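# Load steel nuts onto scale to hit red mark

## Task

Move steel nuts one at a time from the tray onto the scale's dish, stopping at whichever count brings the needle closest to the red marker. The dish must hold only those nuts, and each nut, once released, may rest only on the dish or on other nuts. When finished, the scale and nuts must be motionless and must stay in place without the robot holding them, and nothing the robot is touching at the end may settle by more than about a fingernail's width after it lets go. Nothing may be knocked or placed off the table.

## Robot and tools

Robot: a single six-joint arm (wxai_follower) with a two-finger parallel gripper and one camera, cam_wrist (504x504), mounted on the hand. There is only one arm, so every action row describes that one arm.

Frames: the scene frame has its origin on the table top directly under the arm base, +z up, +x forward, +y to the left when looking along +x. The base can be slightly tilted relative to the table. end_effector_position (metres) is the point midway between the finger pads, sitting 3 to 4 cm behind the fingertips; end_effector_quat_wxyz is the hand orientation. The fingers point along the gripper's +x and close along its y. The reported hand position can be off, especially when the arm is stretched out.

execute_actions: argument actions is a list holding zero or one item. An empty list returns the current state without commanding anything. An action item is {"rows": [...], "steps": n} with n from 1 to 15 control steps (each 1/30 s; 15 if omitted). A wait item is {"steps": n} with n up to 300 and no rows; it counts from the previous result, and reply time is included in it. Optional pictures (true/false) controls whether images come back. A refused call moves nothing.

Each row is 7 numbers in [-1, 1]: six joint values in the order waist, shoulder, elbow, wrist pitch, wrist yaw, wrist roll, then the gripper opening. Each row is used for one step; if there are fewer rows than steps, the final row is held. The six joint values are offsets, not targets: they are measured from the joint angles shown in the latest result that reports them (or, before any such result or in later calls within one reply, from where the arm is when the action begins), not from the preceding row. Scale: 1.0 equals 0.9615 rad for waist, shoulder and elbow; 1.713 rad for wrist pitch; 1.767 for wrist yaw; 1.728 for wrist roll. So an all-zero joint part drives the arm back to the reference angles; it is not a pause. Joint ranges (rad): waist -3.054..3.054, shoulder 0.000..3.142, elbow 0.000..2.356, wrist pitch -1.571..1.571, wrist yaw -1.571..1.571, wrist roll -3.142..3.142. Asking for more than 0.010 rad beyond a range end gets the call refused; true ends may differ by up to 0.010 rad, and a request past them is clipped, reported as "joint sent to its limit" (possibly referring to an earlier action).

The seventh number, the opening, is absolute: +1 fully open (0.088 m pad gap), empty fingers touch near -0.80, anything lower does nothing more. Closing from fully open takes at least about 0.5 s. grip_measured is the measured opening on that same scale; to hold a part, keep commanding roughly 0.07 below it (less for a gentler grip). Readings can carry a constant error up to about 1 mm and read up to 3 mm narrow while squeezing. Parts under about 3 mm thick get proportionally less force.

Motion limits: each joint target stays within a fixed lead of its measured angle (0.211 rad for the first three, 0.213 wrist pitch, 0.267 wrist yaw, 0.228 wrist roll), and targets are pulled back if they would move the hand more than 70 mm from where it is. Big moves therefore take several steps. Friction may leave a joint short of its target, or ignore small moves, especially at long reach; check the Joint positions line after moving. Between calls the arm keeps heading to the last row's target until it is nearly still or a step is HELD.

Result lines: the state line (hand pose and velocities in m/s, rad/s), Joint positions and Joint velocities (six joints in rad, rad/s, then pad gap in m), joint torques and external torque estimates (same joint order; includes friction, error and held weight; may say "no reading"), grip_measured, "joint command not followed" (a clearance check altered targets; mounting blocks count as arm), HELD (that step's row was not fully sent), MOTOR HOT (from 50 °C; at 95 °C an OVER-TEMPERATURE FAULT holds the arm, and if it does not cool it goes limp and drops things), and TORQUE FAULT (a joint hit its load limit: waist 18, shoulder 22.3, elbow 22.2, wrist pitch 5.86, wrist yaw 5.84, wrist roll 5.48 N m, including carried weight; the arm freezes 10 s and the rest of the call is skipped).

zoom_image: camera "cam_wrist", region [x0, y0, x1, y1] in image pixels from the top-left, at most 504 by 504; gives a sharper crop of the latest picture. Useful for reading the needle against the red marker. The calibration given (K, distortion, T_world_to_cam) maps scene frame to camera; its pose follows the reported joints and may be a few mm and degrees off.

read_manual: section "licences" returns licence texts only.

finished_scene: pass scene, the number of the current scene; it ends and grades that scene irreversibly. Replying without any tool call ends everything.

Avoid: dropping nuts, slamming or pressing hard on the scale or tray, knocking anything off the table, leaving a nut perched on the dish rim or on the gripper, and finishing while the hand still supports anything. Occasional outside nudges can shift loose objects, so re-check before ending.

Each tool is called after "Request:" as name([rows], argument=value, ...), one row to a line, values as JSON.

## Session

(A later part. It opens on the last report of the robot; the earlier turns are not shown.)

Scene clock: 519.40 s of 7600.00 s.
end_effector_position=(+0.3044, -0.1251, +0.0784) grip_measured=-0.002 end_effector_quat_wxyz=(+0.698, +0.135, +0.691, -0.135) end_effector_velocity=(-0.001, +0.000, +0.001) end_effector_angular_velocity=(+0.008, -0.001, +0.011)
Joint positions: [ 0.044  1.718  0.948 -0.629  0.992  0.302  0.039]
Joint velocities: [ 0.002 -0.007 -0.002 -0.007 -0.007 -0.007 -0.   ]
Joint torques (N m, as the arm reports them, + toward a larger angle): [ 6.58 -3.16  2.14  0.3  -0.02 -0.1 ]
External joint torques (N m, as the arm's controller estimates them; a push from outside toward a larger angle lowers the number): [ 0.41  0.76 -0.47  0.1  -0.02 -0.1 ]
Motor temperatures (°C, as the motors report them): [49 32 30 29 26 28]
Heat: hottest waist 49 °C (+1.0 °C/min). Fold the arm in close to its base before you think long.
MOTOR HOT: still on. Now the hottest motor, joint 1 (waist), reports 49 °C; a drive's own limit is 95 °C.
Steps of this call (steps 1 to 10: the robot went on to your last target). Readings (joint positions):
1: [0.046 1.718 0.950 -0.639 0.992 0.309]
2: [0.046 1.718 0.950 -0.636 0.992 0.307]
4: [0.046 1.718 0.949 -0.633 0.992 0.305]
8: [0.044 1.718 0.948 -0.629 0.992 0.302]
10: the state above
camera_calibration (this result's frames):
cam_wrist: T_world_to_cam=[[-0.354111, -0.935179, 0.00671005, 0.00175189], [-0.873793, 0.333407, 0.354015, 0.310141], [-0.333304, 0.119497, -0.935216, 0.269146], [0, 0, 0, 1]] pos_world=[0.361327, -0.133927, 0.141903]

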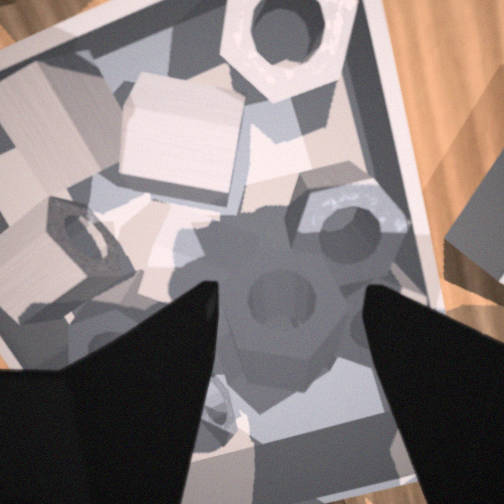

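Request:
execute_actions([
  {"rows":[[0,0.008,-0.01,0.005,0,0,0],[-0.008,0.008,-0.02,0.014,0,-0.006,0],[-0.016,0.008,-0.027,0.023,0,-0.013,0],[-0.024,0.008,-0.034,0.032,0,-0.02,0],[-0.03,0.008,-0.04,0.041,0,-0.026,0],[-0.03,0.008,-0.04,0.041,0,-0.026,0],[-0.03,0.008,-0.04,0.041,0,-0.026,0],[-0.03,0.008,-0.04,0.041,0,-0.026,0],[-0.03,0.008,-0.04,0.041,0,-0.026,-0.05],[-0.03,0.008,-0.04,0.041,0,-0.026,-0.1],[-0.03,0.008,-0.04,0.041,0,-0.026,-0.14],[-0.03,0.008,-0.04,0.041,0,-0.026,-0.18],[-0.03,0.008,-0.04,0.041,0,-0.026,-0.22],[-0.03,0.008,-0.04,0.041,0,-0.026,-0.26]]},
], pictures=false)

Request:
execute_actions([
  {"steps":12},
])

Scene clock: 535.90 s of 7600.00 s.
end_effector_position=(+0.3018, -0.1235, +0.0701) grip_measured=-0.169 end_effector_quat_wxyz=(+0.698, +0.133, +0.690, -0.136) end_effector_velocity=(-0.003, +0.002, -0.002) end_effector_angular_velocity=(+0.021, +0.002, +0.031)
Joint positions: [ 0.023  1.719  0.916 -0.563  0.992  0.261  0.031]
Joint velocities: [-0.007 -0.007 -0.012  0.007 -0.022 -0.037 -0.034]
Joint torques (N m, as the arm reports them, + toward a larger angle): [ 6.37 -3.14  2.07  0.28  0.02 -0.05]
External joint torques (N m, as the arm's controller estimates them; a push from outside toward a larger angle lowers the number): [ 0.35  0.8  -0.41  0.06  0.   -0.05]
Motor temperatures (°C, as the motors report them): [48 32 29 29 26 28]
Heat: hottest waist 48 °C (-1.0 °C/min). Fold the arm in close to its base before you think long.
MOTOR HOT: still on. Now the hottest motor, joint 1 (waist), reports 48 °C; a drive's own limit is 95 °C.
Steps of this call (steps 1 to 30: the robot went on to your last target; steps 31 to 480: nothing new was sent; steps 481 to 495: all 15 steps of this action). Readings (joint positions):
481: [0.044 1.718 0.947 -0.627 0.992 0.301]
482: [0.044 1.718 0.945 -0.623 0.992 0.301]
484: [0.041 1.718 0.938 -0.607 0.992 0.291]
488: [0.025 1.719 0.921 -0.577 0.992 0.270]
495: the state above

Scene clock: 536.30 s of 7600.00 s.
end_effector_position=(+0.3017, -0.1234, +0.0699) grip_measured=-0.212 end_effector_quat_wxyz=(+0.698, +0.133, +0.690, -0.136) end_effector_velocity=(-0.005, +0.002, -0.002) end_effector_angular_velocity=(+0.022, +0.016, +0.022)
Joint positions: [ 0.023  1.719  0.916 -0.562  0.992  0.259  0.029]
Joint velocities: [-0.007 -0.002 -0.002 -0.022 -0.022 -0.007  0.   ]
Joint torques (N m, as the arm reports them, + toward a larger angle): [ 6.24 -3.27  2.06  0.32  0.   -0.03]
External joint torques (N m, as the arm's controller estimates them; a push from outside toward a larger angle lowers the number): [ 0.22  0.64 -0.41  0.11 -0.01 -0.03]
Motor temperatures (°C, as the motors report them): [48 32 29 29 26 28]
Heat: hottest waist 48 °C (-1.0 °C/min). Fold the arm in close to its base before you think long.
MOTOR HOT: still on. Now the hottest motor, joint 1 (waist), reports 48 °C; a drive's own limit is 95 °C.
Steps of this call (steps 1 to 12: the robot went on to your last target). Readings (joint positions):
1: [0.023 1.719 0.916 -0.563 0.992 0.261]
2: [0.023 1.719 0.916 -0.562 0.992 0.260]
4: [0.023 1.719 0.916 -0.562 0.992 0.260]
8: [0.023 1.719 0.916 -0.562 0.992 0.259]
12: the state above
camera_calibration (this result's frames):
cam_wrist: T_world_to_cam=[[-0.351619, -0.936088, 0.0101579, 0.00129281], [-0.875068, 0.332514, 0.351697, 0.31075], [-0.332597, 0.114774, -0.936059, 0.259383], [0, 0, 0, 1]] pos_world=[0.358652, -0.131889, 0.133494]

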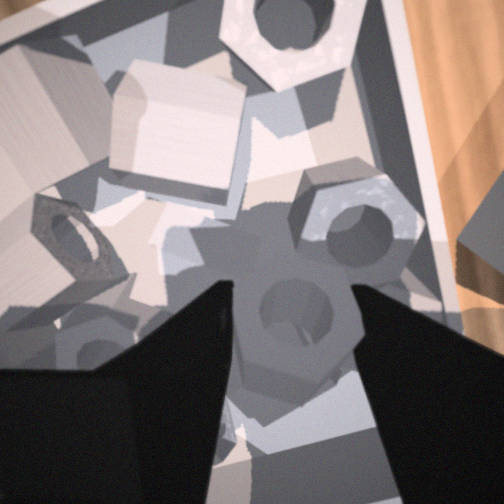

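It's rolling toward flats; squeeze more, lift.

Request:
execute_actions([
  {"rows":[[0,0,0,0,0,0,-0.3],[0,0,0,0,0,0,-0.33],[0,0,0,0,0,0,-0.36],[0,0,0,0,0,0,-0.36],[0,0,0,0,0,0,-0.36],[0.01,0,0.01,-0.01,0,0.01,-0.36],[0.025,0,0.02,-0.03,0,0.025,-0.36],[0.04,0,0.035,-0.05,0,0.04,-0.36],[0.06,0,0.05,-0.075,0,0.06,-0.36],[0.08,0,0.065,-0.1,0,0.08,-0.36],[0.1,0,0.08,-0.13,0,0.1,-0.36]]},
], pictures=false)

Request:
execute_actions([
  {"steps":12},
])

Scene clock: 545.20 s of 7600.00 s.
end_effector_position=(+0.3039, -0.1190, +0.0965) grip_measured=-0.212 end_effector_quat_wxyz=(+0.699, +0.136, +0.690, -0.130) end_effector_velocity=(+0.004, +0.003, +0.049) end_effector_angular_velocity=(+0.020, -0.014, -0.002)
Joint positions: [ 0.106  1.719  0.978 -0.744  0.992  0.402  0.029]
Joint velocities: [ 0.144 -0.007  0.115 -0.315 -0.007  0.242 -0.   ]
Joint torques (N m, as the arm reports them, + toward a larger angle): [ 6.98 -4.    2.85 -0.18  0.04  0.12]
External joint torques (N m, as the arm's controller estimates them; a push from outside toward a larger angle lowers the number): [ 1.2  -0.5   0.27 -0.32  0.03  0.11]
Motor temperatures (°C, as the motors report them): [48 32 29 29 26 28]
Heat: hottest waist 48 °C (-2.0 °C/min). Fold the arm in close to its base before you think long.
MOTOR HOT: still on. Now the hottest motor, joint 1 (waist), reports 48 °C; a drive's own limit is 95 °C.
Steps of this call (steps 1 to 15: the robot went on to your last target; steps 16 to 252: nothing new was sent; steps 253 to 267: all 15 steps of this action). Readings (joint positions):
253: [0.023 1.719 0.916 -0.562 0.992 0.259]
254: [0.023 1.719 0.916 -0.562 0.992 0.259]
256: [0.023 1.719 0.916 -0.562 0.992 0.259]
260: [0.031 1.719 0.923 -0.588 0.992 0.281]
267: the state above

Scene clock: 545.60 s of 7600.00 s.
end_effector_position=(+0.3022, -0.1190, +0.1000) grip_measured=-0.212 end_effector_quat_wxyz=(+0.697, +0.136, +0.692, -0.130) end_effector_velocity=(-0.001, -0.001, +0.001) end_effector_angular_velocity=(-0.007, +0.001, +0.015)
Joint positions: [ 0.116  1.719  0.987 -0.78   0.992  0.429  0.029]
Joint velocities: [ 0.002 -0.002 -0.002 -0.007  0.007 -0.007  0.   ]
Joint torques (N m, as the arm reports them, + toward a larger angle): [ 7.41 -3.65  3.64 -0.11  0.03  0.11]
External joint torques (N m, as the arm's controller estimates them; a push from outside toward a larger angle lowers the number): [ 1.32  0.04  0.79 -0.31  0.    0.11]
Motor temperatures (°C, as the motors report them): [48 32 29 29 26 28]
Heat: hottest waist 48 °C (-2.0 °C/min). Fold the arm in close to its base before you think long.
MOTOR HOT: still on. Now the hottest motor, joint 1 (waist), reports 48 °C; a drive's own limit is 95 °C.
Steps of this call (steps 1 to 12: the robot went on to your last target). Readings (joint positions):
1: [0.110 1.719 0.980 -0.753 0.992 0.409]
2: [0.112 1.719 0.982 -0.760 0.992 0.414]
4: [0.114 1.719 0.984 -0.769 0.992 0.421]
8: [0.115 1.719 0.986 -0.777 0.992 0.427]
12: the state above
camera_calibration (this result's frames):
cam_wrist: T_world_to_cam=[[-0.347446, -0.9377, -0.000458041, 0.0048679], [-0.875578, 0.324253, 0.358083, 0.297665], [-0.335626, 0.124816, -0.93369, 0.28903], [0, 0, 0, 1]] pos_world=[0.359326, -0.12803, 0.163277]

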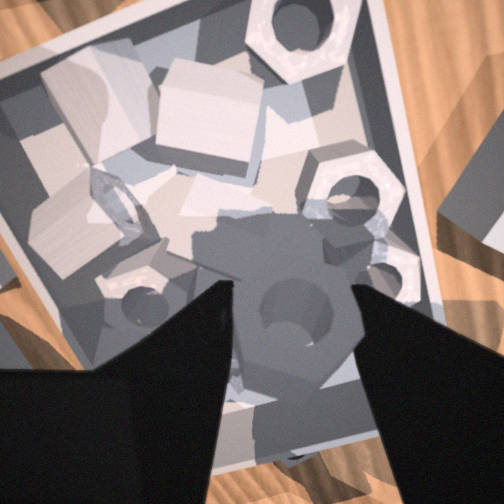

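Request:
execute_actions([
  {"rows":[[0.03,0,0.02,-0.03,0,0,-0.34],[0.065,0,0.045,-0.07,0,0,-0.34],[0.1,0.01,0.07,-0.11,0,0,-0.34],[0.135,0.02,0.095,-0.15,-0.005,0,-0.34],[0.17,0.04,0.12,-0.18,-0.01,-0.01,-0.34],[0.205,0.06,0.145,-0.21,-0.015,-0.02,-0.34],[0.24,0.09,0.17,-0.23,-0.02,-0.03,-0.34],[0.275,0.13,0.19,-0.24,-0.025,-0.04,-0.34],[0.31,0.18,0.21,-0.24,-0.03,-0.05,-0.34],[0.34,0.24,0.23,-0.24,-0.035,-0.06,-0.34],[0.37,0.3,0.25,-0.24,-0.04,-0.07,-0.34],[0.4,0.37,0.275,-0.235,-0.045,-0.08,-0.34],[0.425,0.44,0.3,-0.23,-0.05,-0.08,-0.34],[0.445,0.51,0.325,-0.225,-0.057,-0.08,-0.34],[0.457,0.578,0.348,-0.222,-0.063,-0.08,-0.34]]},
], pictures=false)

Request:
execute_actions([
  {"steps":22},
], pictures=false)

Request:
execute_actions([
  {"rows":[[-0.02,0,-0.015,0.015,0,-0.01,-0.34],[-0.035,0.005,-0.03,0.033,0.008,-0.02,-0.34],[-0.05,0.01,-0.045,0.05,0.013,-0.03,-0.34],[-0.065,0.014,-0.06,0.068,0.018,-0.04,-0.34]],"steps":13},
])

Scene clock: 568.73 s of 7600.00 s.
end_effector_position=(+0.3224, -0.0200, +0.1790) grip_measured=-0.212 end_effector_quat_wxyz=(+0.716, -0.096, +0.681, +0.115) end_effector_velocity=(+0.035, +0.446, +0.059) end_effector_angular_velocity=(-0.002, -0.042, +1.265)
Joint positions: [ 0.48   2.043  1.246 -1.155  0.918  0.315  0.029]
Joint velocities: [ 0.725  1.433  0.598  0.007 -0.315 -0.198 -0.   ]
Joint torques (N m, as the arm reports them, + toward a larger angle): [ 7.85 -3.31  4.29 -0.13 -0.14 -0.03]
External joint torques (N m, as the arm's controller estimates them; a push from outside toward a larger angle lowers the number): [ 1.13  0.5   0.79 -0.35 -0.19 -0.03]
Motor temperatures (°C, as the motors report them): [49 32 30 29 26 28]
Heat: hottest waist 49 °C (+0.0 °C/min). Fold the arm in close to its base before you think long.
MOTOR HOT: still on. Now the hottest motor, joint 1 (waist), reports 49 °C; a drive's own limit is 95 °C.
Steps of this call (steps 1 to 30: the robot went on to your last target; steps 31 to 679: nothing new was sent; steps 680 to 694: all 15 steps of this action). Readings (joint positions):
680: [0.119 1.719 0.990 -0.791 0.992 0.430]
681: [0.125 1.719 0.995 -0.813 0.992 0.430]
683: [0.160 1.722 1.019 -0.892 0.992 0.430]
687: [0.273 1.763 1.100 -1.066 0.979 0.401]
694: the state above

Scene clock: 569.47 s of 7600.00 s.
end_effector_position=(+0.3159, +0.0415, +0.1709) grip_measured=-0.212 end_effector_quat_wxyz=(+0.690, -0.170, +0.683, +0.171) end_effector_velocity=(-0.001, -0.001, +0.000) end_effector_angular_velocity=(+0.004, +0.008, +0.008)
Joint positions: [ 0.553  2.268  1.315 -1.158  0.886  0.293  0.029]
Joint velocities: [-0.002 -0.002  0.002 -0.007 -0.007 -0.007 -0.   ]
Joint torques (N m, as the arm reports them, + toward a larger angle): [ 9.27 -3.58  4.45 -0.09 -0.13 -0.06]
External joint torques (N m, as the arm's controller estimates them; a push from outside toward a larger angle lowers the number): [ 1.65  0.92  0.66 -0.33 -0.15 -0.06]
Motor temperatures (°C, as the motors report them): [50 32 30 29 26 28]
Heat: hottest waist 50 °C (+1.0 °C/min). Fold the arm in close to its base before you think long.
MOTOR HOT: still on. Now the hottest motor, joint 1 (waist), reports 50 °C; a drive's own limit is 95 °C.
Steps of this call (steps 1 to 22: the robot went on to your last target). Readings (joint positions):
1: [0.502 2.091 1.264 -1.155 0.909 0.310]
2: [0.520 2.134 1.280 -1.155 0.903 0.306]
4: [0.541 2.200 1.294 -1.155 0.893 0.300]
8: [0.550 2.253 1.301 -1.158 0.887 0.295]
22: the state above

Scene clock: 569.90 s of 7600.00 s.
end_effector_position=(+0.3170, +0.0416, +0.1458) grip_measured=-0.212 end_effector_quat_wxyz=(+0.687, -0.168, +0.687, +0.168) end_effector_velocity=(+0.009, +0.002, -0.000) end_effector_angular_velocity=(+0.009, -0.043, -0.017)
Joint positions: [ 0.493  2.275  1.265 -1.049  0.911  0.229  0.029]
Joint velocities: [-0.002 -0.007 -0.007  0.066  0.022 -0.037 -0.   ]
Joint torques (N m, as the arm reports them, + toward a larger angle): [ 8.57 -4.14  2.94  0.25  0.14  0.01]
External joint torques (N m, as the arm's controller estimates them; a push from outside toward a larger angle lowers the number): [ 0.9   0.52 -0.68  0.01  0.13  0.01]
Motor temperatures (°C, as the motors report them): [50 32 30 29 26 28]
Heat: hottest waist 50 °C (+1.0 °C/min). Fold the arm in close to its base before you think long.
MOTOR HOT: still on. Now the hottest motor, joint 1 (waist), reports 50 °C; a drive's own limit is 95 °C.
Steps of this call (steps 1 to 13: all 13 steps of this action). Readings (joint positions):
1: [0.553 2.268 1.315 -1.157 0.886 0.290]
2: [0.550 2.268 1.312 -1.146 0.886 0.283]
4: [0.536 2.268 1.299 -1.109 0.892 0.264]
8: [0.500 2.274 1.273 -1.066 0.906 0.238]
13: the state above
camera_calibration (this result's frames):
cam_wrist: T_world_to_cam=[[0.480743, -0.87682, 0.00857239, -0.105725], [-0.818592, -0.44527, 0.362824, 0.255338], [-0.314314, -0.181442, -0.931818, 0.322425], [0, 0, 0, 1]] pos_world=[0.361187, 0.0794946, 0.208705]

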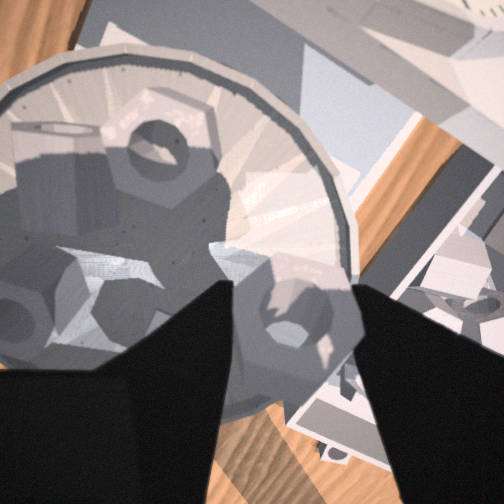

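Request:
execute_actions([
  {"rows":[[-0.005,0.015,0,0.01,0,-0.005,-0.34],[-0.015,0.03,0,0.02,0.004,-0.012,-0.34],[-0.027,0.038,-0.008,0.033,0.007,-0.02,-0.34],[-0.039,0.04,-0.017,0.047,0.01,-0.028,-0.34],[-0.05,0.042,-0.026,0.06,0.014,-0.036,-0.34],[-0.061,0.043,-0.035,0.073,0.017,-0.044,-0.34]]},
])

Scene clock: 580.13 s of 7600.00 s.
end_effector_position=(+0.3207, +0.0474, +0.1205) grip_measured=-0.212 end_effector_quat_wxyz=(+0.686, -0.167, +0.689, +0.165) end_effector_velocity=(+0.005, +0.001, -0.002) end_effector_angular_velocity=(+0.006, -0.016, +0.003)
Joint positions: [ 0.438  2.31   1.238 -0.931  0.935  0.158  0.029]
Joint velocities: [-0.007 -0.002 -0.002  0.037  0.007 -0.037 -0.   ]
Joint torques (N m, as the arm reports them, + toward a larger angle): [ 8.9  -4.16  2.79  0.26  0.19 -0.08]
External joint torques (N m, as the arm's controller estimates them; a push from outside toward a larger angle lowers the number): [ 1.12  0.52 -0.44  0.06  0.19 -0.08]
Motor temperatures (°C, as the motors report them): [51 32 30 29 26 28]
Heat: hottest waist 51 °C (+2.0 °C/min). Fold the arm in close to its base before you think long.
MOTOR HOT: still on. Now the hottest motor, joint 1 (waist), reports 51 °C; a drive's own limit is 95 °C.
Steps of this call (steps 1 to 15: the robot went on to your last target; steps 16 to 292: nothing new was sent; steps 293 to 307: all 15 steps of this action). Readings (joint positions):
293: [0.493 2.276 1.263 -1.043 0.913 0.225]
294: [0.492 2.279 1.263 -1.038 0.913 0.223]
296: [0.485 2.287 1.262 -1.014 0.916 0.209]
300: [0.453 2.304 1.246 -0.959 0.928 0.175]
307: the state above
camera_calibration (this result's frames):
cam_wrist: T_world_to_cam=[[0.47686, -0.878935, 0.00880233, -0.100904], [-0.818831, -0.440566, 0.367992, 0.269412], [-0.319563, -0.182688, -0.929787, 0.30256], [0, 0, 0, 1]] pos_world=[0.365407, 0.0852798, 0.183063]

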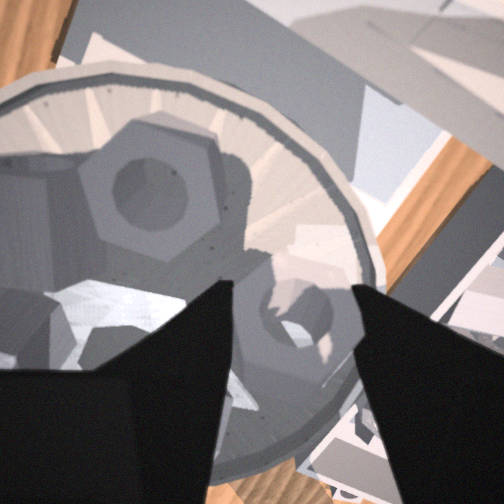

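Request:
execute_actions([
  {"rows":[[-0.006,0.003,-0.007,0.008,0.002,-0.004,-0.34],[-0.012,0.005,-0.013,0.015,0.004,-0.008,-0.34],[-0.018,0.007,-0.019,0.022,0.006,-0.012,-0.34],[-0.024,0.008,-0.025,0.029,0.007,-0.016,-0.34]]},
], pictures=false)

Scene clock: 585.30 s of 7600.00 s.
end_effector_position=(+0.3212, +0.0473, +0.1126) grip_measured=-0.212 end_effector_quat_wxyz=(+0.687, -0.163, +0.689, +0.163) end_effector_velocity=(-0.002, +0.002, -0.001) end_effector_angular_velocity=(+0.006, +0.003, +0.025)
Joint positions: [ 0.418  2.31   1.22  -0.885  0.942  0.134  0.029]
Joint velocities: [ 0.002  0.002 -0.007  0.007 -0.007 -0.022 -0.   ]
Joint torques (N m, as the arm reports them, + toward a larger angle): [ 8.78 -4.04  2.76  0.24  0.16  0.04]
External joint torques (N m, as the arm's controller estimates them; a push from outside toward a larger angle lowers the number): [ 0.86  0.63 -0.4   0.03  0.17  0.04]
Motor temperatures (°C, as the motors report them): [52 32 30 29 26 28]
Heat: hottest waist 52 °C (+3.0 °C/min). Fold the arm in close to its base before you think long.
MOTOR HOT: still on. Now the hottest motor, joint 1 (waist), reports 52 °C; a drive's own limit is 95 °C.
Steps of this call (steps 1 to 15: the robot went on to your last target; steps 16 to 140: nothing new was sent; steps 141 to 155: all 15 steps of this action). Readings (joint positions):
141: [0.437 2.310 1.236 -0.926 0.936 0.155]
142: [0.437 2.310 1.235 -0.921 0.936 0.153]
144: [0.432 2.310 1.231 -0.908 0.938 0.146]
148: [0.419 2.310 1.222 -0.892 0.941 0.137]
155: the state above

Request:
execute_actions([
  {"rows":[[-0.008,0.004,-0.008,0.008,0.002,-0.005,-0.34],[-0.016,0.008,-0.017,0.017,0.005,-0.009,-0.34]],"steps":12},
], pictures=false)

Scene clock: 589.40 s of 7600.00 s.
end_effector_position=(+0.3217, +0.0482, +0.1106) grip_measured=-0.212 end_effector_quat_wxyz=(+0.689, -0.164, +0.687, +0.163) end_effector_velocity=(-0.000, -0.001, -0.001) end_effector_angular_velocity=(-0.006, -0.003, -0.011)
Joint positions: [ 0.415  2.31   1.211 -0.862  0.947  0.121  0.029]
Joint velocities: [-0.002 -0.002 -0.007  0.007  0.007  0.007 -0.   ]
Joint torques (N m, as the arm reports them, + toward a larger angle): [ 7.69 -3.93  2.48  0.5   0.2  -0.09]
External joint torques (N m, as the arm's controller estimates them; a push from outside toward a larger angle lowers the number): [-0.21  0.84 -0.69  0.29  0.2  -0.09]
Motor temperatures (°C, as the motors report them): [52 32 30 29 26 28]
Heat: hottest waist 52 °C (+4.0 °C/min). Fold the arm in close to its base before you think long.
MOTOR HOT: still on. Now the hottest motor, joint 1 (waist), reports 52 °C; a drive's own limit is 95 °C.
Steps of this call (steps 1 to 15: the robot went on to your last target; steps 16 to 111: nothing new was sent; steps 112 to 123: all 12 steps of this action). Readings (joint positions):
112: [0.418 2.310 1.219 -0.882 0.943 0.132]
113: [0.418 2.310 1.218 -0.877 0.943 0.129]
115: [0.416 2.310 1.215 -0.870 0.944 0.125]
119: [0.415 2.310 1.212 -0.864 0.946 0.122]
123: the state above

Request:
execute_actions([
  {"rows":[[0,0,0,0,0,0,-0.27],[0,0,0,0,0,0,-0.23],[0,0,0,0,0,0,-0.21],[0,0,0,0,0,0,-0.2],[0,0,0,0,0,0,-0.19],[0,0,0,0,0,0,-0.18],[0,0,0,0,0,0,-0.17],[0,0,0,0,0,0,-0.15],[0,0,0,0,0,0,-0.12],[0,0,0,0,0,0,-0.07],[0,0,0,0,0,0,-0.02]]},
], pictures=false)

Request:
execute_actions([
  {"rows":[[0.02,0,0.015,-0.02,0,0.01,-0.02],[0.04,0,0.035,-0.045,-0.01,0.025,-0.02],[0.065,-0.005,0.055,-0.07,-0.015,0.04,-0.02],[0.09,-0.01,0.075,-0.095,-0.02,0.055,-0.02],[0.115,-0.015,0.095,-0.12,-0.025,0.07,-0.02],[0.14,-0.02,0.105,-0.14,-0.03,0.09,-0.02],[0.17,-0.04,0.105,-0.14,-0.035,0.12,-0.02],[0.2,-0.065,0.105,-0.13,-0.04,0.16,0],[0.23,-0.09,0.105,-0.115,-0.05,0.2,0.2],[0.26,-0.12,0.105,-0.1,-0.055,0.25,0.4],[0.29,-0.15,0.105,-0.08,-0.06,0.3,0.6],[0.32,-0.18,0.105,-0.06,-0.068,0.35,0.8],[0.345,-0.208,0.105,-0.044,-0.075,0.406,0.9]]},
], pictures=false)

Request:
execute_actions([
  {"steps":30},
])

Scene clock: 604.33 s of 7600.00 s.
end_effector_position=(+0.3218, +0.0488, +0.1113) grip_measured=-0.058 end_effector_quat_wxyz=(+0.690, -0.164, +0.686, +0.163) end_effector_velocity=(-0.000, +0.001, -0.001) end_effector_angular_velocity=(+0.008, +0.003, +0.000)
Joint positions: [ 0.418  2.31   1.211 -0.861  0.947  0.12   0.036]
Joint velocities: [-0.002 -0.002 -0.002  0.007 -0.007 -0.007  0.015]
Joint torques (N m, as the arm reports them, + toward a larger angle): [ 8.68 -5.    3.15  0.    0.05  0.05]
External joint torques (N m, as the arm's controller estimates them; a push from outside toward a larger angle lowers the number): [ 0.82 -0.27 -0.04 -0.22  0.05  0.04]
Motor temperatures (°C, as the motors report them): [52 32 30 29 26 28]
Heat: hottest waist 52 °C (+4.0 °C/min). Fold the arm in close to its base before you think long.
MOTOR HOT: still on. Now the hottest motor, joint 1 (waist), reports 52 °C; a drive's own limit is 95 °C.
Steps of this call (steps 1 to 15: the robot went on to your last target; steps 16 to 433: nothing new was sent; steps 434 to 448: all 15 steps of this action). Readings (joint positions):
434: [0.415 2.310 1.211 -0.861 0.947 0.120]
435: [0.416 2.310 1.211 -0.861 0.947 0.120]
437: [0.417 2.310 1.211 -0.861 0.947 0.120]
441: [0.418 2.310 1.211 -0.861 0.947 0.120]
448: the state above

Scene clock: 604.83 s of 7600.00 s.
end_effector_position=(+0.3332, +0.0704, +0.2388) grip_measured=+0.645 end_effector_quat_wxyz=(+0.785, +0.052, +0.612, +0.076) end_effector_velocity=(+0.056, +0.016, +0.328) end_effector_angular_velocity=(+1.130, -0.491, -1.805)
Joint positions: [ 0.71   2.159  1.306 -0.973  0.841  0.623  0.071]
Joint velocities: [ 0.574 -0.569  0.139  0.286 -0.168  1.531  0.113]
Joint torques (N m, as the arm reports them, + toward a larger angle): [ 6.44 -2.99  4.13  0.59 -0.12  0.09]
External joint torques (N m, as the arm's controller estimates them; a push from outside toward a larger angle lowers the number): [ 0.81 -0.04  0.38  0.03 -0.14  0.1 ]
Motor temperatures (°C, as the motors report them): [52 32 30 29 26 28]
Heat: hottest waist 52 °C (+4.0 °C/min). Fold the arm in close to its base before you think long.
MOTOR HOT: still on. Now the hottest motor, joint 1 (waist), reports 52 °C; a drive's own limit is 95 °C.
Steps of this call (steps 1 to 15: all 15 steps of this action). Readings (joint positions):
1: [0.419 2.310 1.212 -0.865 0.947 0.122]
2: [0.423 2.310 1.217 -0.880 0.947 0.131]
4: [0.443 2.310 1.235 -0.931 0.939 0.159]
8: [0.527 2.295 1.282 -1.034 0.908 0.264]
15: the state above

Scene clock: 605.83 s of 7600.00 s.
end_effector_position=(+0.3376, +0.0727, +0.2636) grip_measured=+0.897 end_effector_quat_wxyz=(+0.788, +0.166, +0.592, +0.029) end_effector_velocity=(-0.000, +0.001, +0.001) end_effector_angular_velocity=(+0.008, -0.003, +0.006)
Joint positions: [ 0.75   2.115  1.315 -0.939  0.82   0.819  0.083]
Joint velocities: [ 0.002 -0.002 -0.002  0.007 -0.007 -0.007 -0.   ]
Joint torques (N m, as the arm reports them, + toward a larger angle): [ 8.25 -4.6   4.51  0.83 -0.15  0.06]
External joint torques (N m, as the arm's controller estimates them; a push from outside toward a larger angle lowers the number): [ 1.22 -0.81 -0.32  0.01 -0.17  0.07]
Motor temperatures (°C, as the motors report them): [52 32 30 29 26 28]
Heat: hottest waist 52 °C (+4.0 °C/min). Fold the arm in close to its base before you think long.
MOTOR HOT: still on. Now the hottest motor, joint 1 (waist), reports 52 °C; a drive's own limit is 95 °C.
Steps of this call (steps 1 to 30: the robot went on to your last target). Readings (joint positions):
1: [0.726 2.142 1.310 -0.964 0.836 0.670]
2: [0.737 2.130 1.314 -0.957 0.833 0.706]
4: [0.746 2.118 1.315 -0.950 0.828 0.754]
8: [0.747 2.117 1.315 -0.943 0.821 0.798]
30: the state above
The arm was judged still, so your last target was given up. Only a new action makes it travel on or press farther. Fingers that are still opening or closing keep moving.
camera_calibration (this result's frames):
cam_wrist: T_world_to_cam=[[-0.131628, -0.950513, -0.281423, 0.199206], [-0.989001, 0.106599, 0.102537, 0.329412], [-0.0674635, 0.291824, -0.95409, 0.332459], [0, 0, 0, 1]] pos_world=[0.374438, 0.0572134, 0.33948]

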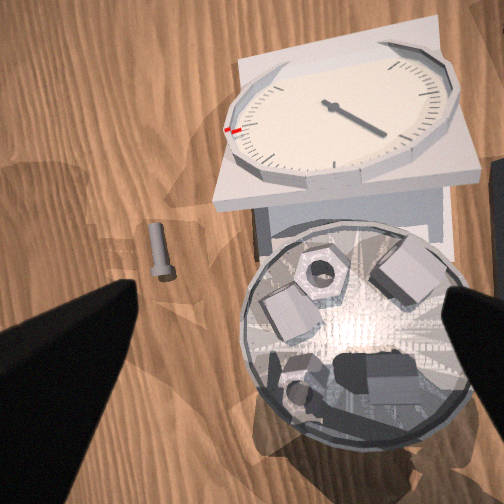

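Request:
execute_actions([
  {"rows":[[-0.04,-0.04,-0.02,-0.01,0.01,-0.03,1],[-0.09,-0.09,-0.045,-0.02,0.02,-0.055,1],[-0.14,-0.14,-0.07,-0.03,0.03,-0.08,1],[-0.19,-0.19,-0.09,-0.04,0.04,-0.11,1],[-0.24,-0.23,-0.11,-0.05,0.045,-0.14,1],[-0.29,-0.27,-0.135,-0.06,0.055,-0.165,1],[-0.34,-0.31,-0.16,-0.07,0.065,-0.19,1],[-0.39,-0.34,-0.18,-0.08,0.07,-0.22,1],[-0.44,-0.37,-0.21,-0.09,0.08,-0.25,1],[-0.486,-0.39,-0.233,-0.098,0.089,-0.273,1]]},
], pictures=false)

Request:
execute_actions([
  {"steps":20},
])

Request:
zoom_image(camera="cam_wrist", region=[90,0,460,370])

Scene clock: 616.57 s of 7600.00 s.
end_effector_position=(+0.3101, -0.0938, +0.1617) grip_measured=+0.982 end_effector_quat_wxyz=(+0.725, +0.030, +0.688, -0.002) end_effector_velocity=(-0.110, -0.161, -0.140) end_effector_angular_velocity=(-0.221, +0.464, +0.242)
Joint positions: [ 0.331  1.777  1.125 -1.087  0.958  0.404  0.087]
Joint velocities: [-0.569 -0.33  -0.276 -0.154  0.125 -0.476  0.   ]
Joint torques (N m, as the arm reports them, + toward a larger angle): [ 9.5  -3.13  3.12  0.21  0.03 -0.02]
External joint torques (N m, as the arm's controller estimates them; a push from outside toward a larger angle lowers the number): [ 1.55 -0.55 -0.44 -0.25  0.13  0.02]
Motor temperatures (°C, as the motors report them): [52 32 30 29 26 28]
Heat: hottest waist 52 °C (+3.0 °C/min). Fold the arm in close to its base before you think long.
MOTOR HOT: still on. Now the hottest motor, joint 1 (waist), reports 52 °C; a drive's own limit is 95 °C.
Steps of this call (steps 1 to 307: nothing new was sent; steps 308 to 322: all 15 steps of this action). Readings (joint positions):
308: [0.749 2.111 1.314 -0.939 0.820 0.812]
309: [0.742 2.101 1.309 -0.940 0.820 0.794]
311: [0.703 2.058 1.283 -0.963 0.836 0.741]
315: [0.564 1.937 1.233 -1.006 0.885 0.617]
322: the state above

Scene clock: 617.23 s of 7600.00 s.
end_effector_position=(+0.2995, -0.1074, +0.1515) grip_measured=+0.984 end_effector_quat_wxyz=(+0.713, +0.008, +0.701, +0.004) end_effector_velocity=(+0.000, +0.003, -0.000) end_effector_angular_velocity=(+0.007, -0.001, +0.021)
Joint positions: [ 0.288  1.745  1.098 -1.104  0.972  0.35   0.087]
Joint velocities: [ 0.002  0.002 -0.002  0.007 -0.007 -0.022  0.   ]
Joint torques (N m, as the arm reports them, + toward a larger angle): [ 6.84 -3.75  2.72 -0.06  0.22 -0.08]
External joint torques (N m, as the arm's controller estimates them; a push from outside toward a larger angle lowers the number): [ 0.58 -0.71 -0.57 -0.29  0.22 -0.08]
Motor temperatures (°C, as the motors report them): [52 32 30 29 26 28]
Heat: hottest waist 52 °C (+3.0 °C/min). Fold the arm in close to its base before you think long.
MOTOR HOT: still on. Now the hottest motor, joint 1 (waist), reports 52 °C; a drive's own limit is 95 °C.
Steps of this call (steps 1 to 20: the robot went on to your last target). Readings (joint positions):
1: [0.316 1.768 1.117 -1.091 0.961 0.391]
2: [0.307 1.762 1.112 -1.094 0.964 0.381]
4: [0.300 1.755 1.106 -1.098 0.967 0.368]
8: [0.294 1.748 1.100 -1.102 0.970 0.356]
20: the state above
camera_calibration (this result's frames):
cam_wrist: T_world_to_cam=[[0.0171656, -0.999809, -0.00935821, -0.0996124], [-0.937758, -0.0193458, 0.346751, 0.256513], [-0.346866, 0.00282355, -0.93791, 0.325744], [0, 0, 0, 1]] pos_world=[0.355246, -0.0955507, 0.21564]

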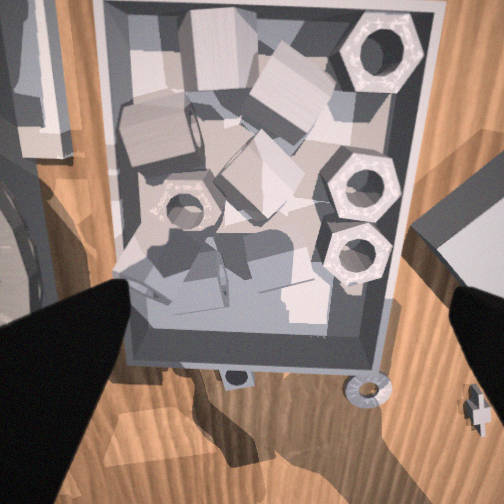

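Region (90, 0, 460, 370) of cam_wrist's 504x504 image, scaled by 1.362, with more detail than that image has.

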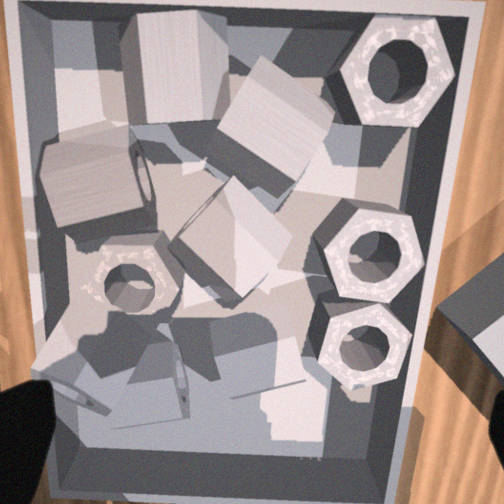

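Request:
execute_actions([
  {"rows":[[-0.03,-0.02,-0.02,0.025,0,0.02,0.8],[-0.065,-0.04,-0.04,0.05,0,0.03,0.6],[-0.1,-0.06,-0.065,0.08,0,0.05,0.4],[-0.14,-0.085,-0.09,0.11,0.005,0.07,0.2],[-0.18,-0.11,-0.115,0.14,0.008,0.085,0],[-0.215,-0.13,-0.14,0.17,0.01,0.1,-0.08],[-0.25,-0.15,-0.16,0.2,0.011,0.12,-0.08],[-0.284,-0.171,-0.181,0.225,0.012,0.134,-0.08]]},
], pictures=false)

Request:
execute_actions([
  {"steps":14},
])

Scene clock: 633.13 s of 7600.00 s.
end_effector_position=(+0.2863, -0.1522, +0.0926) grip_measured=-0.040 end_effector_quat_wxyz=(+0.669, +0.230, +0.669, -0.229) end_effector_velocity=(-0.007, -0.008, -0.016) end_effector_angular_velocity=(-0.006, -0.016, -0.239)
Joint positions: [ 0.03   1.592  0.939 -0.742  0.988  0.567  0.037]
Joint velocities: [-0.066 -0.056 -0.081  0.154 -0.007  0.095 -0.016]
Joint torques (N m, as the arm reports them, + toward a larger angle): [ 5.87 -4.17  2.24  0.26  0.22  0.12]
External joint torques (N m, as the arm's controller estimates them; a push from outside toward a larger angle lowers the number): [ 0.35 -0.56 -0.54  0.05  0.2   0.12]
Motor temperatures (°C, as the motors report them): [51 32 30 29 26 28]
Heat: hottest waist 51 °C (+1.0 °C/min). Fold the arm in close to its base before you think long.
MOTOR HOT: still on. Now the hottest motor, joint 1 (waist), reports 51 °C; a drive's own limit is 95 °C.
Steps of this call (steps 1 to 15: the robot went on to your last target; steps 16 to 462: nothing new was sent; steps 463 to 477: all 15 steps of this action). Readings (joint positions):
463: [0.287 1.743 1.096 -1.100 0.972 0.353]
464: [0.280 1.738 1.090 -1.082 0.972 0.363]
466: [0.247 1.717 1.066 -1.024 0.972 0.399]
470: [0.123 1.647 0.994 -0.863 0.980 0.495]
477: the state above

Scene clock: 633.60 s of 7600.00 s.
end_effector_position=(+0.2857, -0.1538, +0.0905) grip_measured=-0.077 end_effector_quat_wxyz=(+0.666, +0.240, +0.664, -0.240) end_effector_velocity=(+0.000, +0.001, -0.000) end_effector_angular_velocity=(+0.007, -0.003, -0.000)
Joint positions: [ 0.02   1.586  0.93  -0.721  0.988  0.579  0.035]
Joint velocities: [-0.002 -0.002 -0.002  0.007 -0.007 -0.007 -0.   ]
Joint torques (N m, as the arm reports them, + toward a larger angle): [ 5.79 -4.54  2.5   0.19  0.22  0.12]
External joint torques (N m, as the arm's controller estimates them; a push from outside toward a larger angle lowers the number): [ 0.33 -0.92 -0.25  0.    0.19  0.12]
Motor temperatures (°C, as the motors report them): [51 32 30 29 26 28]
Heat: hottest waist 51 °C (+1.0 °C/min). Fold the arm in close to its base before you think long.
MOTOR HOT: still on. Now the hottest motor, joint 1 (waist), reports 51 °C; a drive's own limit is 95 °C.
Steps of this call (steps 1 to 14: the robot went on to your last target). Readings (joint positions):
1: [0.028 1.591 0.937 -0.737 0.988 0.570]
2: [0.027 1.590 0.935 -0.733 0.988 0.573]
4: [0.024 1.588 0.932 -0.728 0.988 0.575]
8: [0.021 1.586 0.931 -0.723 0.988 0.578]
14: the state above
camera_calibration (this result's frames):
cam_wrist: T_world_to_cam=[[-0.62132, -0.783518, 0.00780904, 0.0677288], [-0.729112, 0.58177, 0.36047, 0.295408], [-0.286978, 0.218274, -0.932738, 0.27933], [0, 0, 0, 1]] pos_world=[0.337628, -0.179763, 0.153527]

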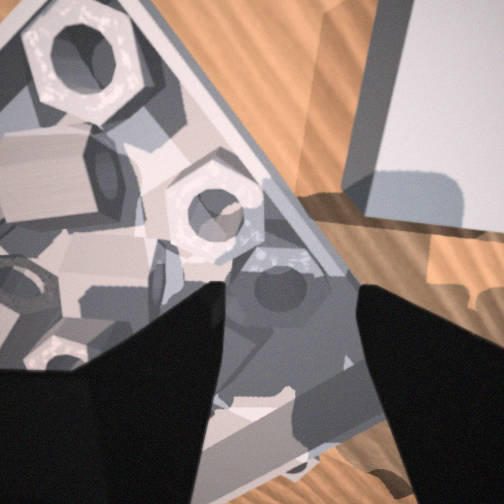

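Request:
execute_actions([
  {"rows":[[0,0.012,-0.005,0.005,0,0,-0.06],[-0.012,0.02,-0.015,0.02,0,-0.012,-0.06],[-0.025,0.022,-0.026,0.038,0,-0.025,-0.06],[-0.04,0.022,-0.038,0.056,0,-0.038,-0.06],[-0.055,0.022,-0.05,0.075,0,-0.052,-0.06],[-0.068,0.022,-0.06,0.092,0,-0.065,-0.06]]},
])

Scene clock: 645.30 s of 7600.00 s.
end_effector_position=(+0.2847, -0.1534, +0.0699) grip_measured=-0.063 end_effector_quat_wxyz=(+0.667, +0.235, +0.664, -0.244) end_effector_velocity=(+0.002, +0.001, -0.004) end_effector_angular_velocity=(+0.002, -0.011, -0.000)
Joint positions: [-0.038  1.599  0.88  -0.573  0.988  0.474  0.036]
Joint velocities: [-0.012  0.002 -0.012  0.051 -0.007 -0.037 -0.   ]
Joint torques (N m, as the arm reports them, + toward a larger angle): [ 5.85 -3.1   2.17  0.23  0.01 -0.09]
External joint torques (N m, as the arm's controller estimates them; a push from outside toward a larger angle lowers the number): [ 0.37  0.71 -0.3   0.04 -0.02 -0.09]
Motor temperatures (°C, as the motors report them): [49 32 30 29 26 28]
Heat: hottest waist 49 °C (-3.0 °C/min). Fold the arm in close to its base before you think long.
MOTOR HOT: still on. Now the hottest motor, joint 1 (waist), reports 49 °C; a drive's own limit is 95 °C.
Steps of this call (steps 1 to 30: the robot went on to your last target; steps 31 to 336: nothing new was sent; steps 337 to 351: all 15 steps of this action). Readings (joint positions):
337: [0.020 1.586 0.930 -0.720 0.988 0.579]
338: [0.020 1.586 0.929 -0.715 0.988 0.578]
340: [0.013 1.589 0.921 -0.685 0.988 0.558]
344: [-0.023 1.596 0.893 -0.611 0.988 0.502]
351: the state above
camera_calibration (this result's frames):
cam_wrist: T_world_to_cam=[[-0.619378, -0.78483, 0.0203148, 0.0660269], [-0.729385, 0.584809, 0.354959, 0.302833], [-0.290463, 0.205037, -0.934661, 0.258899], [0, 0, 0, 1]] pos_world=[0.336978, -0.178364, 0.133148]

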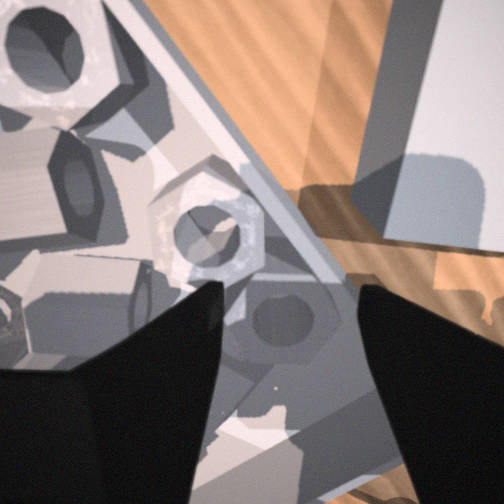

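Request:
execute_actions([
  {"rows":[[0.008,0.008,-0.005,0.003,0,0.004,-0.08],[0.014,0.016,-0.01,0.003,0,0.008,-0.09],[0.014,0.016,-0.01,0.003,0,0.008,-0.1],[0.014,0.016,-0.01,0.003,0,0.008,-0.1],[0.014,0.016,-0.01,0.003,0,0.008,-0.1],[0.014,0.016,-0.01,0.003,0,0.008,-0.1],[0,0.018,-0.018,0.014,0,0,-0.1],[-0.01,0.02,-0.025,0.026,0,-0.01,-0.1],[-0.02,0.022,-0.032,0.037,0,-0.018,-0.1],[-0.03,0.024,-0.04,0.048,0,-0.026,-0.1]]},
], pictures=false)

Request:
execute_actions([
  {"steps":10},
])

Scene clock: 656.73 s of 7600.00 s.
end_effector_position=(+0.2855, -0.1477, +0.0671) grip_measured=-0.096 end_effector_quat_wxyz=(+0.675, +0.227, +0.660, -0.240) end_effector_velocity=(-0.000, +0.001, -0.002) end_effector_angular_velocity=(-0.028, -0.024, +0.024)
Joint positions: [-0.033  1.607  0.852 -0.514  0.997  0.441  0.034]
Joint velocities: [ 0.002 -0.012 -0.042  0.081  0.022 -0.066 -0.   ]
Joint torques (N m, as the arm reports them, + toward a larger angle): [ 2.78 -2.3   2.09  1.16 -0.24 -0.13]
External joint torques (N m, as the arm's controller estimates them; a push from outside toward a larger angle lowers the number): [-2.64  1.51 -0.43  0.9  -0.27 -0.13]
Motor temperatures (°C, as the motors report them): [48 32 29 29 26 28]
Heat: hottest waist 48 °C (-4.0 °C/min). Fold the arm in close to its base before you think long.
MOTOR HOT: still on. Now the hottest motor, joint 1 (waist), reports 48 °C; a drive's own limit is 95 °C.
Steps of this call (steps 1 to 15: the robot went on to your last target; steps 16 to 328: nothing new was sent; steps 329 to 343: all 15 steps of this action). Readings (joint positions):
329: [-0.040 1.599 0.878 -0.566 0.988 0.469]
330: [-0.038 1.600 0.878 -0.566 0.988 0.472]
332: [-0.033 1.603 0.877 -0.566 0.988 0.477]
336: [-0.030 1.607 0.873 -0.558 0.988 0.478]
343: the state above

Scene clock: 657.07 s of 7600.00 s.
end_effector_position=(+0.2855, -0.1477, +0.0669) grip_measured=-0.097 end_effector_quat_wxyz=(+0.676, +0.226, +0.659, -0.240) end_effector_velocity=(-0.003, +0.001, -0.000) end_effector_angular_velocity=(+0.008, +0.005, +0.012)
Joint positions: [-0.033  1.605  0.847 -0.505  0.998  0.434  0.034]
Joint velocities: [-0.002 -0.007 -0.007 -0.007 -0.007 -0.007 -0.   ]
Joint torques (N m, as the arm reports them, + toward a larger angle): [ 2.49 -1.61  2.26  1.22 -0.3  -0.17]
External joint torques (N m, as the arm's controller estimates them; a push from outside toward a larger angle lowers the number): [-2.96  2.23 -0.26  0.98 -0.33 -0.17]
Motor temperatures (°C, as the motors report them): [48 32 29 29 26 28]
Heat: hottest waist 48 °C (-4.1 °C/min). Fold the arm in close to its base before you think long.
MOTOR HOT: still on. Now the hottest motor, joint 1 (waist), reports 48 °C; a drive's own limit is 95 °C.
Steps of this call (steps 1 to 10: the robot went on to your last target). Readings (joint positions):
1: [-0.033 1.607 0.851 -0.512 0.997 0.439]
2: [-0.033 1.607 0.850 -0.510 0.997 0.438]
4: [-0.033 1.606 0.849 -0.508 0.998 0.436]
8: [-0.033 1.606 0.848 -0.506 0.998 0.435]
10: the state above
camera_calibration (this result's frames):
cam_wrist: T_world_to_cam=[[-0.604642, -0.796245, 0.0200421, 0.0651162], [-0.746282, 0.575135, 0.335087, 0.305846], [-0.278339, 0.187651, -0.941974, 0.249656], [0, 0, 0, 1]] pos_world=[0.337108, -0.170902, 0.131379]

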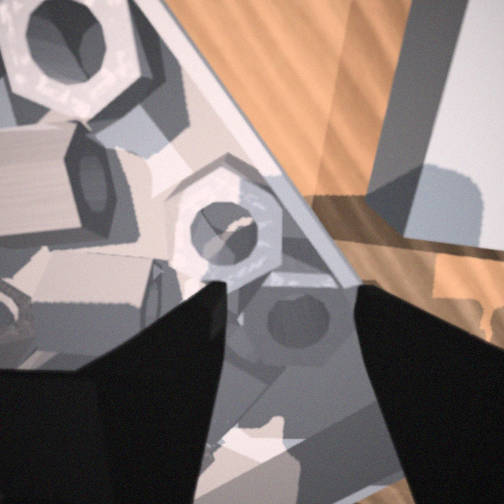

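Request:
execute_actions([
  {"rows":[[0.008,0,0.012,-0.01,0,0.01,-0.08],[0.009,-0.01,0.02,-0.025,-0.005,0.02,-0.08],[0.009,-0.017,0.023,-0.041,-0.01,0.03,-0.08]]},
])

Scene clock: 662.83 s of 7600.00 s.
end_effector_position=(+0.2831, -0.1487, +0.0721) grip_measured=-0.083 end_effector_quat_wxyz=(+0.669, +0.235, +0.663, -0.240) end_effector_velocity=(-0.004, -0.002, +0.002) end_effector_angular_velocity=(-0.004, +0.014, +0.016)
Joint positions: [-0.025  1.595  0.865 -0.571  0.986  0.483  0.035]
Joint velocities: [ 0.002 -0.007  0.002 -0.037  0.007  0.007  0.   ]
Joint torques (N m, as the arm reports them, + toward a larger angle): [ 6.3  -4.69  3.26 -0.16 -0.15  0.06]
External joint torques (N m, as the arm's controller estimates them; a push from outside toward a larger angle lowers the number): [ 0.9  -0.95  0.77 -0.35 -0.17  0.06]
Motor temperatures (°C, as the motors report them): [47 32 29 30 26 28]
Heat: hottest waist 47 °C (-5.0 °C/min).
MOTOR HOT: cleared. Now the hottest motor, joint 1 (waist), reports 47 °C.
Steps of this call (steps 1 to 15: the robot went on to your last target; steps 16 to 158: nothing new was sent; steps 159 to 173: all 15 steps of this action). Readings (joint positions):
159: [-0.030 1.603 0.847 -0.506 1.000 0.436]
160: [-0.028 1.602 0.848 -0.512 1.000 0.441]
162: [-0.028 1.602 0.857 -0.533 0.993 0.458]
166: [-0.028 1.598 0.862 -0.560 0.987 0.475]
173: the state above
camera_calibration (this result's frames):
cam_wrist: T_world_to_cam=[[-0.614526, -0.788802, 0.0122533, 0.0672396], [-0.735617, 0.578564, 0.352323, 0.299121], [-0.285003, 0.207498, -0.935798, 0.258384], [0, 0, 0, 1]] pos_world=[0.334999, -0.173636, 0.135584]

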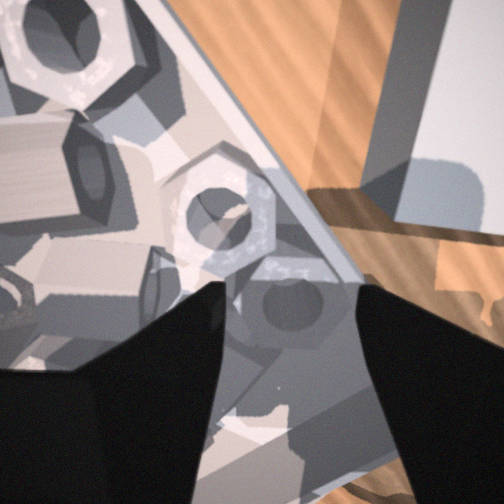

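Request:
execute_actions([
  {"rows":[[-0.012,0,-0.01,0.01,0,-0.007,-0.08],[-0.02,0.003,-0.017,0.02,0,-0.015,-0.08],[-0.027,0.006,-0.024,0.03,0,-0.022,-0.08],[-0.035,0.009,-0.031,0.04,0,-0.03,-0.08],[-0.042,0.011,-0.038,0.05,0,-0.037,-0.08]]},
])

Scene clock: 668.13 s of 7600.00 s.
end_effector_position=(+0.2833, -0.1484, +0.0673) grip_measured=-0.082 end_effector_quat_wxyz=(+0.677, +0.227, +0.658, -0.238) end_effector_velocity=(-0.003, +0.001, -0.000) end_effector_angular_velocity=(+0.007, +0.005, +0.027)
Joint positions: [-0.036  1.592  0.837 -0.501  0.993  0.425  0.035]
Joint velocities: [-0.002 -0.007 -0.007 -0.007 -0.007 -0.022 -0.   ]
Joint torques (N m, as the arm reports them, + toward a larger angle): [ 2.97 -2.03  2.03  1.02 -0.25 -0.11]
External joint torques (N m, as the arm's controller estimates them; a push from outside toward a larger angle lowers the number): [-2.34  1.72 -0.46  0.79 -0.28 -0.11]
Motor temperatures (°C, as the motors report them): [47 32 29 29 26 28]
Heat: hottest waist 47 °C (-5.1 °C/min).
Steps of this call (steps 1 to 15: the robot went on to your last target; steps 16 to 144: nothing new was sent; steps 145 to 159: all 15 steps of this action). Readings (joint positions):
145: [-0.025 1.594 0.866 -0.573 0.985 0.484]
146: [-0.026 1.594 0.865 -0.567 0.985 0.479]
148: [-0.034 1.594 0.859 -0.544 0.985 0.463]
152: [-0.036 1.594 0.844 -0.515 0.990 0.437]
159: the state above
camera_calibration (this result's frames):
cam_wrist: T_world_to_cam=[[-0.603442, -0.797258, 0.015404, 0.0630371], [-0.748228, 0.572799, 0.334748, 0.304716], [-0.275704, 0.190475, -0.942182, 0.249157], [0, 0, 0, 1]] pos_world=[0.33473, -0.171743, 0.131777]

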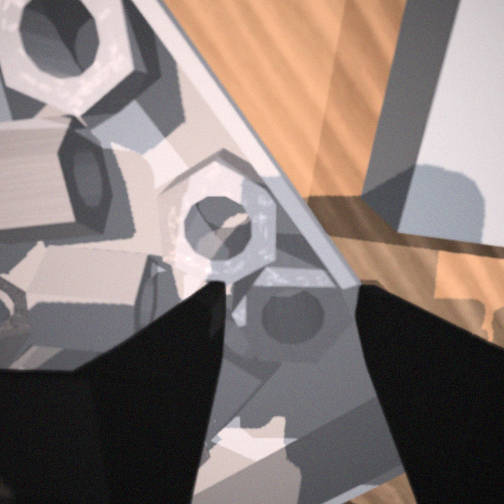

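Request:
execute_actions([
  {"rows":[[0.015,0,0.02,-0.02,0,0,-0.08],[0.03,0,0.04,-0.045,-0.005,0,-0.08],[0.035,0.005,0.045,-0.057,-0.006,-0.02,-0.1],[0.04,0.015,0.05,-0.057,-0.006,-0.06,-0.15],[0.045,0.03,0.052,-0.057,-0.006,-0.11,-0.25],[0.047,0.04,0.052,-0.057,-0.006,-0.16,-0.35],[0.047,0.048,0.052,-0.057,-0.006,-0.2,-0.42],[0.047,0.048,0.052,-0.057,-0.006,-0.236,-0.45]]},
], pictures=false)

Request:
execute_actions([
  {"steps":12},
])

Scene clock: 690.23 s of 7600.00 s.
end_effector_position=(+0.2883, -0.1385, +0.0762) grip_measured=-0.423 end_effector_quat_wxyz=(+0.708, +0.069, +0.699, -0.071) end_effector_velocity=(+0.002, +0.001, +0.001) end_effector_angular_velocity=(+0.005, +0.007, +0.272)
Joint positions: [ 0.009  1.629  0.881 -0.593  0.987  0.048  0.018]
Joint velocities: [ 0.002  0.012  0.017 -0.022 -0.007 -0.256 -0.01 ]
Joint torques (N m, as the arm reports them, + toward a larger angle): [ 6.43 -3.04  3.02 -0.04 -0.13 -0.08]
External joint torques (N m, as the arm's controller estimates them; a push from outside toward a larger angle lowers the number): [ 0.86  0.7   0.43 -0.24 -0.13 -0.08]
Motor temperatures (°C, as the motors report them): [44 31 29 31 26 28]
Heat: hottest waist 44 °C (-7.1 °C/min).
Steps of this call (steps 1 to 15: the robot went on to your last target; steps 16 to 648: nothing new was sent; steps 649 to 663: all 15 steps of this action). Readings (joint positions):
649: [-0.033 1.590 0.837 -0.502 0.995 0.423]
650: [-0.030 1.590 0.841 -0.514 0.995 0.423]
652: [-0.023 1.593 0.855 -0.546 0.990 0.399]
656: [-0.001 1.612 0.877 -0.577 0.989 0.214]
663: the state above

Scene clock: 690.63 s of 7600.00 s.
end_effector_position=(+0.2887, -0.1383, +0.0765) grip_measured=-0.447 end_effector_quat_wxyz=(+0.709, +0.059, +0.700, -0.061) end_effector_velocity=(+0.000, +0.000, -0.000) end_effector_angular_velocity=(+0.006, -0.003, -0.000)
Joint positions: [ 0.01   1.63   0.883 -0.595  0.987  0.021  0.017]
Joint velocities: [-0.002 -0.002 -0.002  0.007 -0.007 -0.007 -0.001]
Joint torques (N m, as the arm reports them, + toward a larger angle): [ 6.5  -2.86  3.18 -0.15 -0.17 -0.03]
External joint torques (N m, as the arm's controller estimates them; a push from outside toward a larger angle lowers the number): [ 0.92  0.88  0.58 -0.37 -0.16 -0.03]
Motor temperatures (°C, as the motors report them): [44 31 29 31 26 28]
Heat: hottest waist 44 °C (-7.0 °C/min).
Steps of this call (steps 1 to 12: the robot went on to your last target). Readings (joint positions):
1: [0.009 1.629 0.882 -0.593 0.987 0.041]
2: [0.009 1.629 0.882 -0.594 0.987 0.036]
4: [0.009 1.629 0.883 -0.594 0.987 0.029]
8: [0.010 1.630 0.883 -0.595 0.987 0.022]
12: the state above
camera_calibration (this result's frames):
cam_wrist: T_world_to_cam=[[-0.145945, -0.98924, 0.0101901, -0.0839772], [-0.925842, 0.140207, 0.35094, 0.29008], [-0.348593, 0.0417835, -0.936342, 0.257407], [0, 0, 0, 1]] pos_world=[0.346043, -0.1345, 0.140076]

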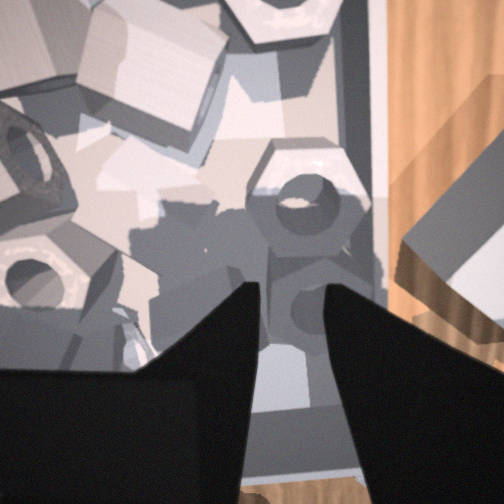

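Request:
execute_actions([
  {"rows":[[0,0.006,-0.02,0.005,0,0,-0.45],[-0.006,0.01,-0.025,0.012,0,0,-0.45],[-0.012,0.01,-0.028,0.018,0,-0.008,-0.45],[-0.016,0.01,-0.031,0.022,0,-0.012,-0.45]],"steps":13},
])

Scene clock: 701.23 s of 7600.00 s.
end_effector_position=(+0.2852, -0.1355, +0.0715) grip_measured=-0.448 end_effector_quat_wxyz=(+0.708, +0.056, +0.702, -0.059) end_effector_velocity=(-0.005, -0.003, -0.002) end_effector_angular_velocity=(-0.021, +0.016, +0.013)
Joint positions: [-0.     1.632  0.86  -0.562  0.987  0.003  0.017]
Joint velocities: [-0.007 -0.002 -0.007 -0.007  0.022 -0.007  0.   ]
Joint torques (N m, as the arm reports them, + toward a larger angle): [ 6.1  -3.01  2.34  0.25 -0.01 -0.09]
External joint torques (N m, as the arm's controller estimates them; a push from outside toward a larger angle lowers the number): [ 0.56  0.74 -0.16  0.05 -0.01 -0.09]
Motor temperatures (°C, as the motors report them): [45 31 29 30 26 28]
Heat: hottest waist 45 °C (-5.1 °C/min).
Steps of this call (steps 1 to 30: the robot went on to your last target; steps 31 to 305: nothing new was sent; steps 306 to 318: all 13 steps of this action). Readings (joint positions):
306: [0.010 1.630 0.882 -0.595 0.987 0.019]
307: [0.010 1.630 0.880 -0.593 0.987 0.019]
309: [0.009 1.631 0.873 -0.581 0.987 0.015]
313: [0.002 1.632 0.863 -0.568 0.987 0.006]
318: the state above
camera_calibration (this result's frames):
cam_wrist: T_world_to_cam=[[-0.140132, -0.990054, 0.0124931, -0.0835899], [-0.92517, 0.135422, 0.354571, 0.287147], [-0.352736, 0.0381284, -0.934946, 0.252016], [0, 0, 0, 1]] pos_world=[0.342842, -0.131254, 0.134851]

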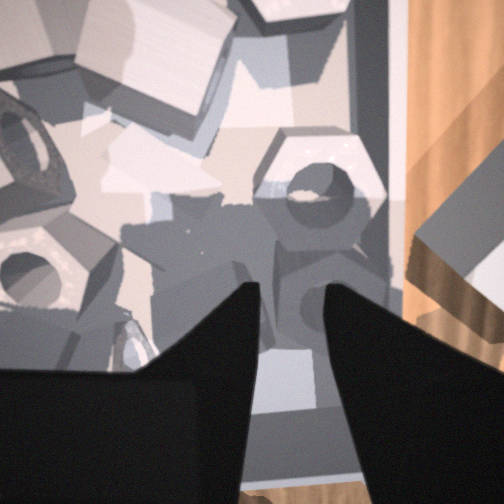

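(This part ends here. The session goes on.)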